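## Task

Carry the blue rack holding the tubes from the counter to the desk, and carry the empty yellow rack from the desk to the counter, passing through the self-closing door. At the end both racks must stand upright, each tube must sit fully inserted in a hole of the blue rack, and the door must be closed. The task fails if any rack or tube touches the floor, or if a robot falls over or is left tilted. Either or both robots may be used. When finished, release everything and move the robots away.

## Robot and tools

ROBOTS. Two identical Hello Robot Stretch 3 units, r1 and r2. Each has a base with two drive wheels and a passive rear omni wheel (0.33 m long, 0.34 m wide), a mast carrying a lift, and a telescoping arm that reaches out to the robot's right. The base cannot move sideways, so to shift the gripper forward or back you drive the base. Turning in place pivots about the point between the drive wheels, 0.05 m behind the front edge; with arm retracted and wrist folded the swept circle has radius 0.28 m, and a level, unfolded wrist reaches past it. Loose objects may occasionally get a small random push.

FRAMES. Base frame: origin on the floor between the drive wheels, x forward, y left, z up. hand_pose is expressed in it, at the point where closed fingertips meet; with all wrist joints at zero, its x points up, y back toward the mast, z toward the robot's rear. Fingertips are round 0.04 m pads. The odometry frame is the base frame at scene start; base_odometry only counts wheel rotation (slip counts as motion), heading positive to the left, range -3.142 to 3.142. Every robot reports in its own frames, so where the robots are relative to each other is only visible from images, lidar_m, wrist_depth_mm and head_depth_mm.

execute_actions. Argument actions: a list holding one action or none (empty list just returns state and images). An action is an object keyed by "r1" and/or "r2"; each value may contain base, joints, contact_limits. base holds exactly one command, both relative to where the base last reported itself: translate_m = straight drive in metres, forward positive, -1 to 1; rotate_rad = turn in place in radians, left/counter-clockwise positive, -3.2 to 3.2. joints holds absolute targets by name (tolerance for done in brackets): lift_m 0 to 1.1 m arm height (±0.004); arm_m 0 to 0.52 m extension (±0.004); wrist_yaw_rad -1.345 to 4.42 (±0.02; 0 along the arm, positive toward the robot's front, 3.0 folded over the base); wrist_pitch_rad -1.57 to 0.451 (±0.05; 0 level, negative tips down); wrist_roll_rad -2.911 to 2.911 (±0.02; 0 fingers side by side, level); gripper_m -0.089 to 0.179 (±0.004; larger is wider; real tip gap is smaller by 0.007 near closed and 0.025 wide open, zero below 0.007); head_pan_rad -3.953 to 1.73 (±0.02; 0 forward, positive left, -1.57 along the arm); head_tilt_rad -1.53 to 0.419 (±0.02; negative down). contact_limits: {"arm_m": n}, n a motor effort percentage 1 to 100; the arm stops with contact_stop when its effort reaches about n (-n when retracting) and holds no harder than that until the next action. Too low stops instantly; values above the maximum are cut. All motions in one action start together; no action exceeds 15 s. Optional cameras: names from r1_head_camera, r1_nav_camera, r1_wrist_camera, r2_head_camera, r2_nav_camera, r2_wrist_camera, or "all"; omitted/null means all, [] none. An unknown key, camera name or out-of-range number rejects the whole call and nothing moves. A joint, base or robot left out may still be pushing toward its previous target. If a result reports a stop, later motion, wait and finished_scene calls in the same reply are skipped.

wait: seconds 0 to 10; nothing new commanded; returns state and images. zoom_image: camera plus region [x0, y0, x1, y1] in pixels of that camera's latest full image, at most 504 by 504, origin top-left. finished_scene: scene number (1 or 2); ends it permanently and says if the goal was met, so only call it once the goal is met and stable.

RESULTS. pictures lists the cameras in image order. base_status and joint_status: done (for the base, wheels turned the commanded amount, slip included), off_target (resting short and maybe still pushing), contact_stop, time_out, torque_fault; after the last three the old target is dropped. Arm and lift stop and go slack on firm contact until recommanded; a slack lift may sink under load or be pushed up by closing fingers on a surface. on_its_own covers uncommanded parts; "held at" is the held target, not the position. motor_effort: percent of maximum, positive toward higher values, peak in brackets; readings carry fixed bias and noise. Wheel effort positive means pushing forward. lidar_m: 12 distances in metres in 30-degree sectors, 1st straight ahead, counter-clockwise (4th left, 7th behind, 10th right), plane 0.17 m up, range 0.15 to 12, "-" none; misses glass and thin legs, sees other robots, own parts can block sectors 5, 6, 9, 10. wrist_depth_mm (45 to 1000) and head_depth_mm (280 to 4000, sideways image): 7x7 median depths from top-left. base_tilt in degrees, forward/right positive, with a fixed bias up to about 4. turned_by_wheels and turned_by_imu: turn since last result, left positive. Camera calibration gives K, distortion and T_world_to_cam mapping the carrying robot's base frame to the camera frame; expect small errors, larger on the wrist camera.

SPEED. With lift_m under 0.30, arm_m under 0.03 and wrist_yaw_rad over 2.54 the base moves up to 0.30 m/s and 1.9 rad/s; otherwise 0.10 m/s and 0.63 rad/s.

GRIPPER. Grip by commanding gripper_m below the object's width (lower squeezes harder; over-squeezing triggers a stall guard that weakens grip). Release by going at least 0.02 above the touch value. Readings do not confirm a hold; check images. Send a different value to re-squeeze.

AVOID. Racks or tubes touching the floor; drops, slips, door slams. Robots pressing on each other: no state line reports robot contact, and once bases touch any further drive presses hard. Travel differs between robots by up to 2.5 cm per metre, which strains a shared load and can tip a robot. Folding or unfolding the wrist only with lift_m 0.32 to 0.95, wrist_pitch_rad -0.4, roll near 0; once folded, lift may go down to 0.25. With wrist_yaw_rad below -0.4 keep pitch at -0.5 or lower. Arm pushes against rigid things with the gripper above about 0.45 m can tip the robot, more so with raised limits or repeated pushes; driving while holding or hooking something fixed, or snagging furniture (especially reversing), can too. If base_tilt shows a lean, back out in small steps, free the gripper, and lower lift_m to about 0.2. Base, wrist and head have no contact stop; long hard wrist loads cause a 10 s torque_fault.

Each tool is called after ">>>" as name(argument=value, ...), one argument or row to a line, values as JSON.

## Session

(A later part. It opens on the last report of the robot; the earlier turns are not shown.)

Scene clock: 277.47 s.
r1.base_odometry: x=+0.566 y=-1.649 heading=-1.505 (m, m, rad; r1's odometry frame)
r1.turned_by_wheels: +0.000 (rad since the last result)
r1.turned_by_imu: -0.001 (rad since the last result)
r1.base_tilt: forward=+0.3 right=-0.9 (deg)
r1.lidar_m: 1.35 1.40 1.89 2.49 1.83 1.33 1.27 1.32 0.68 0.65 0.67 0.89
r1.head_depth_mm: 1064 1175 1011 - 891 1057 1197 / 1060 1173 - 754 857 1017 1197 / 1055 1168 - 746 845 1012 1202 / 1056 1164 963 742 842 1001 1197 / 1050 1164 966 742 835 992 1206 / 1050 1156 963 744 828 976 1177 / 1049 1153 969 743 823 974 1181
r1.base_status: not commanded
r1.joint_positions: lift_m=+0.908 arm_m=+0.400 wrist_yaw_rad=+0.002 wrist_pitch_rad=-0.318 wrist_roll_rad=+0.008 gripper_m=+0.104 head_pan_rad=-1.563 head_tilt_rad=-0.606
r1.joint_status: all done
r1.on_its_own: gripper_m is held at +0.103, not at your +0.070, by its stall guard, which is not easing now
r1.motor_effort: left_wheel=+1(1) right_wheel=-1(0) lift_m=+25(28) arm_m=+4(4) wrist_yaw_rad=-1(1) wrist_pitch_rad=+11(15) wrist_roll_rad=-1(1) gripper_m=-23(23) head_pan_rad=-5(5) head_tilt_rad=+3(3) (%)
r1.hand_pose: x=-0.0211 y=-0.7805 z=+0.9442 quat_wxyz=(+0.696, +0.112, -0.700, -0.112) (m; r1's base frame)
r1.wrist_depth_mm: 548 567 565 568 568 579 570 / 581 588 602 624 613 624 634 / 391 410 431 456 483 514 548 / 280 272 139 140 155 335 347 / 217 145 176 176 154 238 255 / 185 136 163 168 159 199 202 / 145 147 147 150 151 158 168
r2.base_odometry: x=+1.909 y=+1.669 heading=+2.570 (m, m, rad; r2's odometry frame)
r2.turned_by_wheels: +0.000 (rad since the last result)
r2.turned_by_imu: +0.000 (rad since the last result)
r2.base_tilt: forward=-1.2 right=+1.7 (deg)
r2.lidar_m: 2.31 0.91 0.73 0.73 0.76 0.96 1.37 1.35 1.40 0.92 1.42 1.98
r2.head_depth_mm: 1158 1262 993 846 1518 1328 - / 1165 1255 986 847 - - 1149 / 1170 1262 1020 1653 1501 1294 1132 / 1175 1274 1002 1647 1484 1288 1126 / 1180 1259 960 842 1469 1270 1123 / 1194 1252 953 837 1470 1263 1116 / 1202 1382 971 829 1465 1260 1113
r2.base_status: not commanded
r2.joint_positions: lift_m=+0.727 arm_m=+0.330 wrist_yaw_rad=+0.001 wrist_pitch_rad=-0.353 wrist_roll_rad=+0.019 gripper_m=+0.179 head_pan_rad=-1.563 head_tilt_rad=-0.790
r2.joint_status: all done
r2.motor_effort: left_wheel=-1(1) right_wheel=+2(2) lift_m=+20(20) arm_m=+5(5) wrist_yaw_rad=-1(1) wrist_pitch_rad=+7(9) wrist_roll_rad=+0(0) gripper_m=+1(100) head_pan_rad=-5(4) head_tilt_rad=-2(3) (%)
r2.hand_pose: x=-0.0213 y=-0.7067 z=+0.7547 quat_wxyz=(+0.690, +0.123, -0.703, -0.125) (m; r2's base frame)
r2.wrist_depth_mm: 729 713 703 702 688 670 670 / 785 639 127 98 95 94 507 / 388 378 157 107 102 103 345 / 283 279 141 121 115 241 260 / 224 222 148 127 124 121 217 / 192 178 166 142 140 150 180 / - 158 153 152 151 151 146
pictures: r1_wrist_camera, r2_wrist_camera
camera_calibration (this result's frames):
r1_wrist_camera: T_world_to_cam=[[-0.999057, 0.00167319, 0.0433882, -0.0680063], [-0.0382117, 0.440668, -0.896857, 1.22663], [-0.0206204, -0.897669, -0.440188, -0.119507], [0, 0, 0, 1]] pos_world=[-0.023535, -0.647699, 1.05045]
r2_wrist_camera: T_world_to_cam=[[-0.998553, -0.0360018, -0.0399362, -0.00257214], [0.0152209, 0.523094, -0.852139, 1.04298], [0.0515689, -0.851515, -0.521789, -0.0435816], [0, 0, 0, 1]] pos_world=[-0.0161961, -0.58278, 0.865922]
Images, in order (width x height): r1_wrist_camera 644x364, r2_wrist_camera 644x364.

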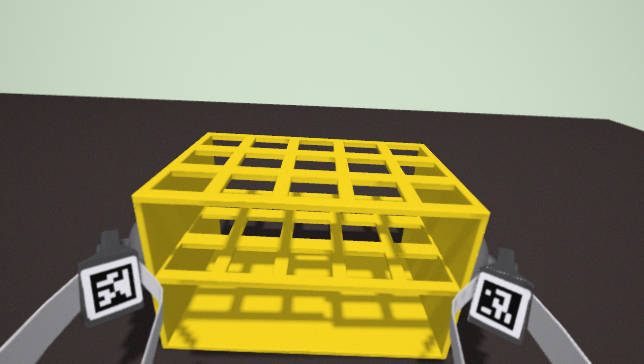

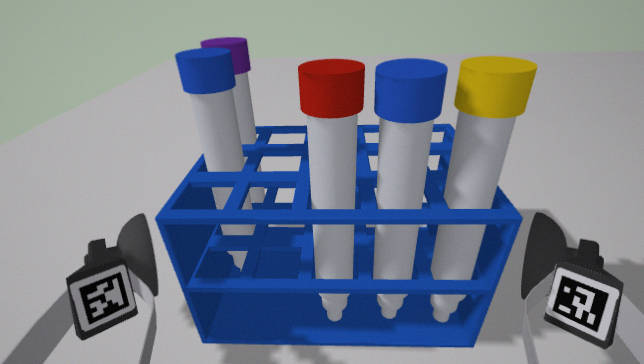

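>>> execute_actions(
  actions=[
    {"r1":{"joints":{"gripper_m":0.179}},"r2":{"joints":{"arm_m":0.2}}},
  ],
  cameras=[],
)

>>> execute_actions(
  actions=[
    {"r1":{"joints":{"arm_m":0.05,"head_pan_rad":-3.7,"head_tilt_rad":-0.4}},"r2":{"joints":{"arm_m":0.01}}},
  ],
)

Scene clock: 286.90 s.
r1.base_odometry: x=+0.566 y=-1.649 heading=-1.505 (m, m, rad; r1's odometry frame)
r1.turned_by_wheels: +0.000 (rad since the last result)
r1.turned_by_imu: -0.001 (rad since the last result)
r1.base_tilt: forward=+0.3 right=-0.8 (deg)
r1.lidar_m: 1.35 1.40 1.89 2.49 1.83 1.32 1.27 1.31 0.68 0.65 0.67 0.89
r1.head_depth_mm: 1066 1174 1010 - 892 1052 1193 / 1057 1169 - 753 853 1019 1193 / 1051 1169 - 745 845 1008 1198 / 1053 1164 1027 743 842 1000 1199 / 1053 1161 967 744 834 989 1204 / 1053 1164 968 745 831 982 1178 / 1045 1158 967 743 824 972 1178
r1.base_status: not commanded
r1.joint_positions: lift_m=+0.908 arm_m=+0.400 wrist_yaw_rad=+0.002 wrist_pitch_rad=-0.318 wrist_roll_rad=+0.008 gripper_m=+0.179 head_pan_rad=-1.563 head_tilt_rad=-0.606
r1.joint_status: all done
r1.motor_effort: left_wheel=+1(1) right_wheel=+0(1) lift_m=+25(25) arm_m=+4(4) wrist_yaw_rad=-1(0) wrist_pitch_rad=+11(11) wrist_roll_rad=-1(1) gripper_m=+0(99) head_pan_rad=-4(5) head_tilt_rad=+3(3) (%)
r1.hand_pose: x=-0.0211 y=-0.7805 z=+0.9442 quat_wxyz=(+0.696, +0.112, -0.700, -0.112) (m; r1's base frame)
r1.wrist_depth_mm: 549 565 568 563 575 564 578 / 577 601 593 599 623 604 624 / 396 415 438 452 490 513 540 / 282 284 160 160 157 338 346 / 225 139 156 152 154 237 255 / - 149 168 146 152 185 202 / 146 149 150 154 152 158 168
r2.base_odometry: x=+1.909 y=+1.669 heading=+2.570 (m, m, rad; r2's odometry frame)
r2.turned_by_wheels: +0.000 (rad since the last result)
r2.turned_by_imu: +0.000 (rad since the last result)
r2.base_tilt: forward=-1.3 right=+1.7 (deg)
r2.lidar_m: 2.31 0.91 0.73 0.73 0.76 0.96 1.37 1.34 1.40 0.92 1.42 1.98
r2.head_depth_mm: 1159 1267 992 845 1530 1322 - / 1162 1260 983 835 - - 1135 / 1164 1266 980 833 1427 1288 1129 / 1174 1266 907 828 1462 1279 1124 / 1187 1256 958 846 1460 1275 1114 / 1193 1251 949 838 1474 1262 1115 / 1203 1392 976 830 1462 1260 1114
r2.base_status: not commanded
r2.joint_positions: lift_m=+0.727 arm_m=+0.200 wrist_yaw_rad=+0.001 wrist_pitch_rad=-0.352 wrist_roll_rad=+0.019 gripper_m=+0.179 head_pan_rad=-1.563 head_tilt_rad=-0.790
r2.joint_status: all done
r2.motor_effort: left_wheel=-1(1) right_wheel=+2(2) lift_m=+20(21) arm_m=-5(6) wrist_yaw_rad=-1(1) wrist_pitch_rad=+7(7) wrist_roll_rad=+0(0) gripper_m=+0(1) head_pan_rad=-5(4) head_tilt_rad=-4(2) (%)
r2.hand_pose: x=-0.0213 y=-0.5776 z=+0.7549 quat_wxyz=(+0.690, +0.123, -0.703, -0.125) (m; r2's base frame)
r2.wrist_depth_mm: 845 836 799 789 782 764 763 / 900 649 520 225 239 518 511 / 404 380 349 248 305 353 348 / 287 283 270 268 258 266 262 / 225 233 221 218 217 214 218 / 194 182 183 181 180 179 182 / 883 873 806 856 847 838 849
pictures: none
No camera images: the call's "cameras" was empty. Leave "cameras" out to get every camera's image.

Scene clock: 290.67 s.
r1.base_odometry: x=+0.566 y=-1.649 heading=-1.505 (m, m, rad; r1's odometry frame)
r1.turned_by_wheels: +0.000 (rad since the last result)
r1.turned_by_imu: -0.001 (rad since the last result)
r1.base_tilt: forward=+0.0 right=-0.9 (deg)
r1.lidar_m: 1.35 1.39 1.89 2.49 1.83 1.32 1.27 1.31 0.68 0.65 0.67 0.89
r1.head_depth_mm: 1596 1738 1902 2113 2227 1829 - / 1485 1605 1752 1929 2072 - - / 1380 1486 1614 1742 - - - / 1288 1382 1474 1616 - - - / 1208 1288 1379 1490 1561 - - / 1149 1221 1292 1388 1495 - - / 1085 1146 1215 1295 1392 - -
r1.base_status: not commanded
r1.joint_positions: lift_m=+0.908 arm_m=+0.050 wrist_yaw_rad=+0.002 wrist_pitch_rad=-0.318 wrist_roll_rad=+0.008 gripper_m=+0.179 head_pan_rad=-3.693 head_tilt_rad=-0.408
r1.joint_status: all done
r1.motor_effort: left_wheel=+1(2) right_wheel=-1(1) lift_m=+25(25) arm_m=-5(5) wrist_yaw_rad=-1(1) wrist_pitch_rad=+11(11) wrist_roll_rad=-1(1) gripper_m=+0(0) head_pan_rad=-5(49) head_tilt_rad=+4(17) (%)
r1.hand_pose: x=-0.0211 y=-0.4312 z=+0.9442 quat_wxyz=(+0.696, +0.112, -0.700, -0.112) (m; r1's base frame)
r1.wrist_depth_mm: 875 855 902 891 878 919 889 / 700 755 795 746 979 929 984 / 404 419 441 467 497 518 553 / 352 356 363 374 376 388 399 / 402 416 422 430 441 440 454 / - 463 465 465 482 487 498 / 505 500 514 531 540 551 558
r2.base_odometry: x=+1.909 y=+1.669 heading=+2.570 (m, m, rad; r2's odometry frame)
r2.turned_by_wheels: +0.000 (rad since the last result)
r2.turned_by_imu: +0.000 (rad since the last result)
r2.base_tilt: forward=-1.2 right=+1.7 (deg)
r2.lidar_m: 2.30 0.91 0.73 0.73 0.76 0.96 1.37 1.34 1.40 0.92 1.42 1.98
r2.head_depth_mm: 1154 1264 997 844 1521 1320 - / 1163 1257 990 834 1511 1357 - / 1168 1260 975 830 1517 1346 - / 1173 1269 906 826 1522 - 1088 / 1184 1256 953 842 1463 1277 1119 / 1190 1248 955 836 1467 1266 1120 / 1200 1386 974 831 1462 1262 1111
r2.base_status: not commanded
r2.joint_positions: lift_m=+0.727 arm_m=+0.010 wrist_yaw_rad=+0.001 wrist_pitch_rad=-0.352 wrist_roll_rad=+0.019 gripper_m=+0.179 head_pan_rad=-1.563 head_tilt_rad=-0.790
r2.joint_status: all done
r2.motor_effort: left_wheel=-1(1) right_wheel=+2(2) lift_m=+20(20) arm_m=-6(7) wrist_yaw_rad=+0(1) wrist_pitch_rad=+7(7) wrist_roll_rad=+0(0) gripper_m=+0(0) head_pan_rad=-5(4) head_tilt_rad=-2(3) (%)
r2.hand_pose: x=-0.0214 y=-0.3876 z=+0.7549 quat_wxyz=(+0.690, +0.123, -0.703, -0.125) (m; r2's base frame)
r2.wrist_depth_mm: - - - 402 919 903 895 / - 656 568 437 529 528 515 / 406 381 376 368 360 354 347 / - - - - - - - / - - - - - - - / - - - - - - - / 925 898 888 901 882 886 850
pictures: r1_head_camera (sideways: a quarter turn clockwise sets it upright), r1_nav_camera (sideways: a quarter turn counterclockwise sets it upright), r1_wrist_camera, r2_head_camera (sideways: a quarter turn clockwise sets it upright), r2_nav_camera (sideways: a quarter turn counterclockwise sets it upright), r2_wrist_camera
camera_calibration (this result's frames):
r1_head_camera: T_world_to_cam=[[0.307311, -0.217746, -0.926362, 1.22421], [-0.566073, -0.824333, 0.0059747, -0.00730465], [-0.764932, 0.522553, -0.376586, 0.443558], [0, 0, 0, 1]] pos_world=[-0.041057, 0.0287633, 1.30115]
r1_nav_camera: T_world_to_cam=[[-0.374718, 0.232965, 0.897393, -1.1253], [0.56334, 0.825963, 0.0208087, 0.0250145], [-0.736366, 0.513335, -0.440742, 0.530329], [0, 0, 0, 1]] pos_world=[-0.0452452, -0.0307427, 1.24305]
r1_wrist_camera: T_world_to_cam=[[-0.999057, 0.00173966, 0.0433942, -0.068584], [-0.0381882, 0.440653, -0.896865, 1.07269], [-0.020682, -0.897676, -0.440171, 0.194069], [0, 0, 0, 1]] pos_world=[-0.0235416, -0.298353, 1.05045]
r2_head_camera: T_world_to_cam=[[-0.0537462, 0.737463, -0.673246, 0.900579], [0.998481, 0.031493, -0.0452133, 0.0574263], [-0.0121406, -0.674653, -0.738035, 0.921072], [0, 0, 0, 1]] pos_world=[0.00224603, -0.0445487, 1.28869]
r2_nav_camera: T_world_to_cam=[[0.0316922, -0.713072, 0.700374, -0.870727], [-0.999113, -0.00315807, 0.0419949, 0.00864744], [-0.0277335, -0.701084, -0.71254, 0.883637], [0, 0, 0, 1]] pos_world=[0.0607414, -0.00136015, 1.2391]
r2_wrist_camera: T_world_to_cam=[[-0.998564, -0.0357435, -0.0399021, 0.00893209], [0.0153768, 0.522265, -0.852645, 0.876291], [0.051316, -0.852034, -0.520965, 0.227472], [0, 0, 0, 1]] pos_world=[-0.0162283, -0.263523, 0.866027]
Images, in order (width x height): r1_head_camera 896x504, r1_nav_camera 672x504, r1_wrist_camera 644x364, r2_head_camera 896x504, r2_nav_camera 672x504, r2_wrist_camera 644x364.

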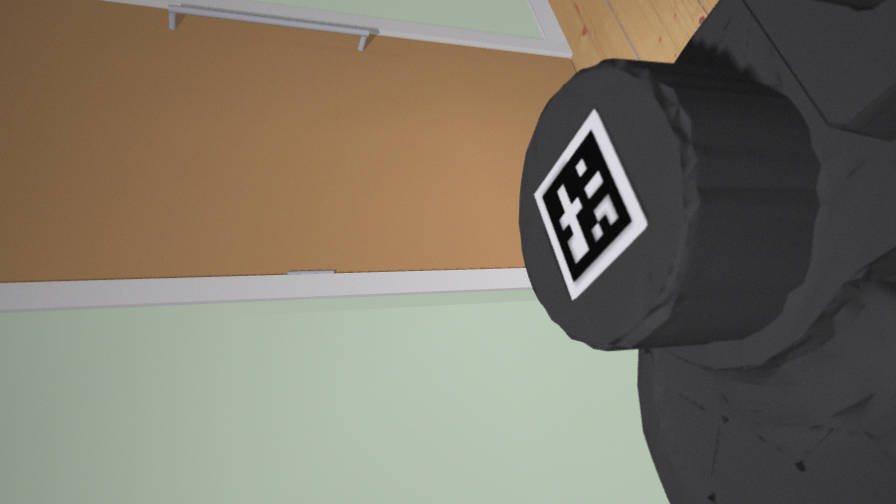

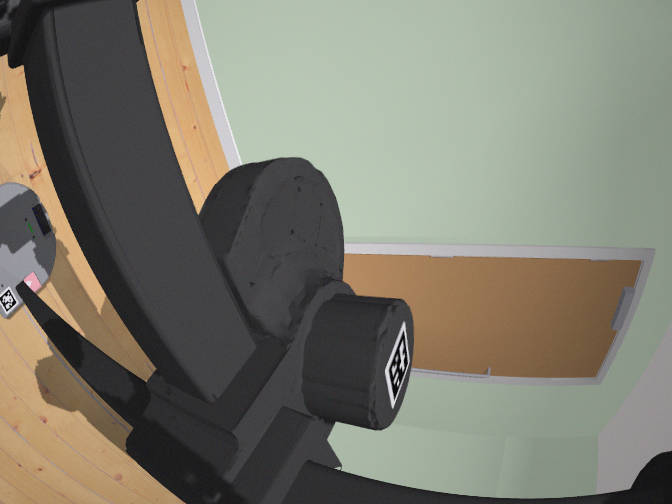

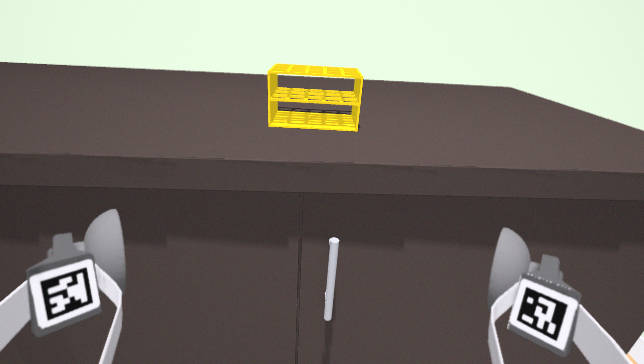

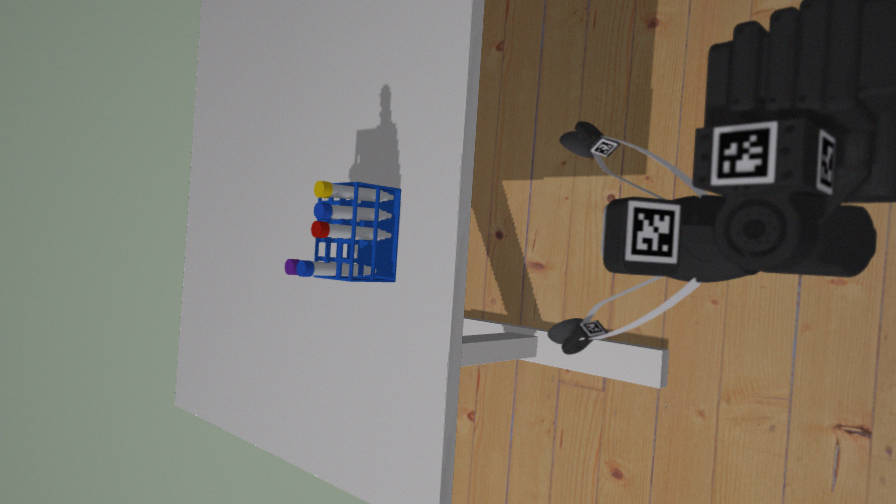

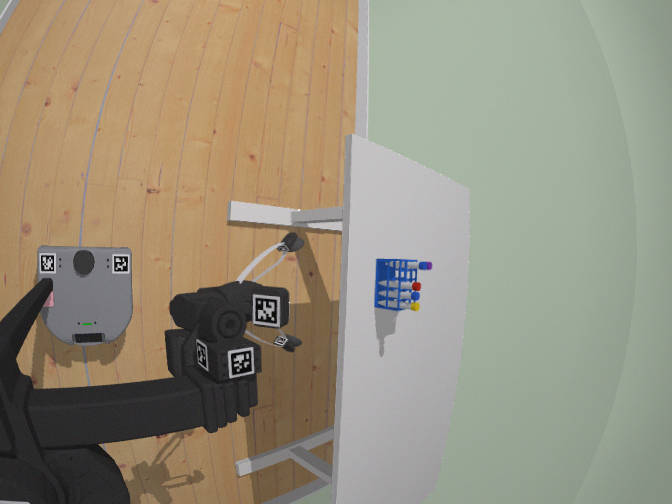

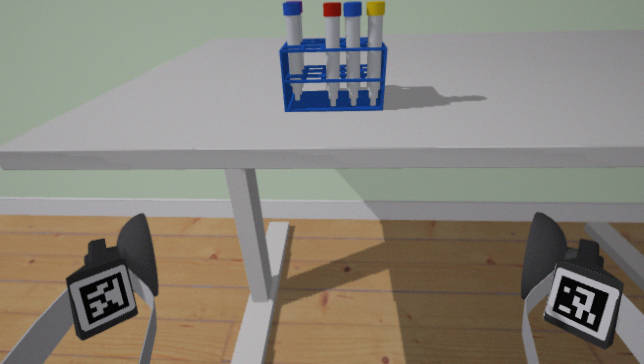

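>>> finished_scene(
  scene=1,
)

The scene is finished: the task was done.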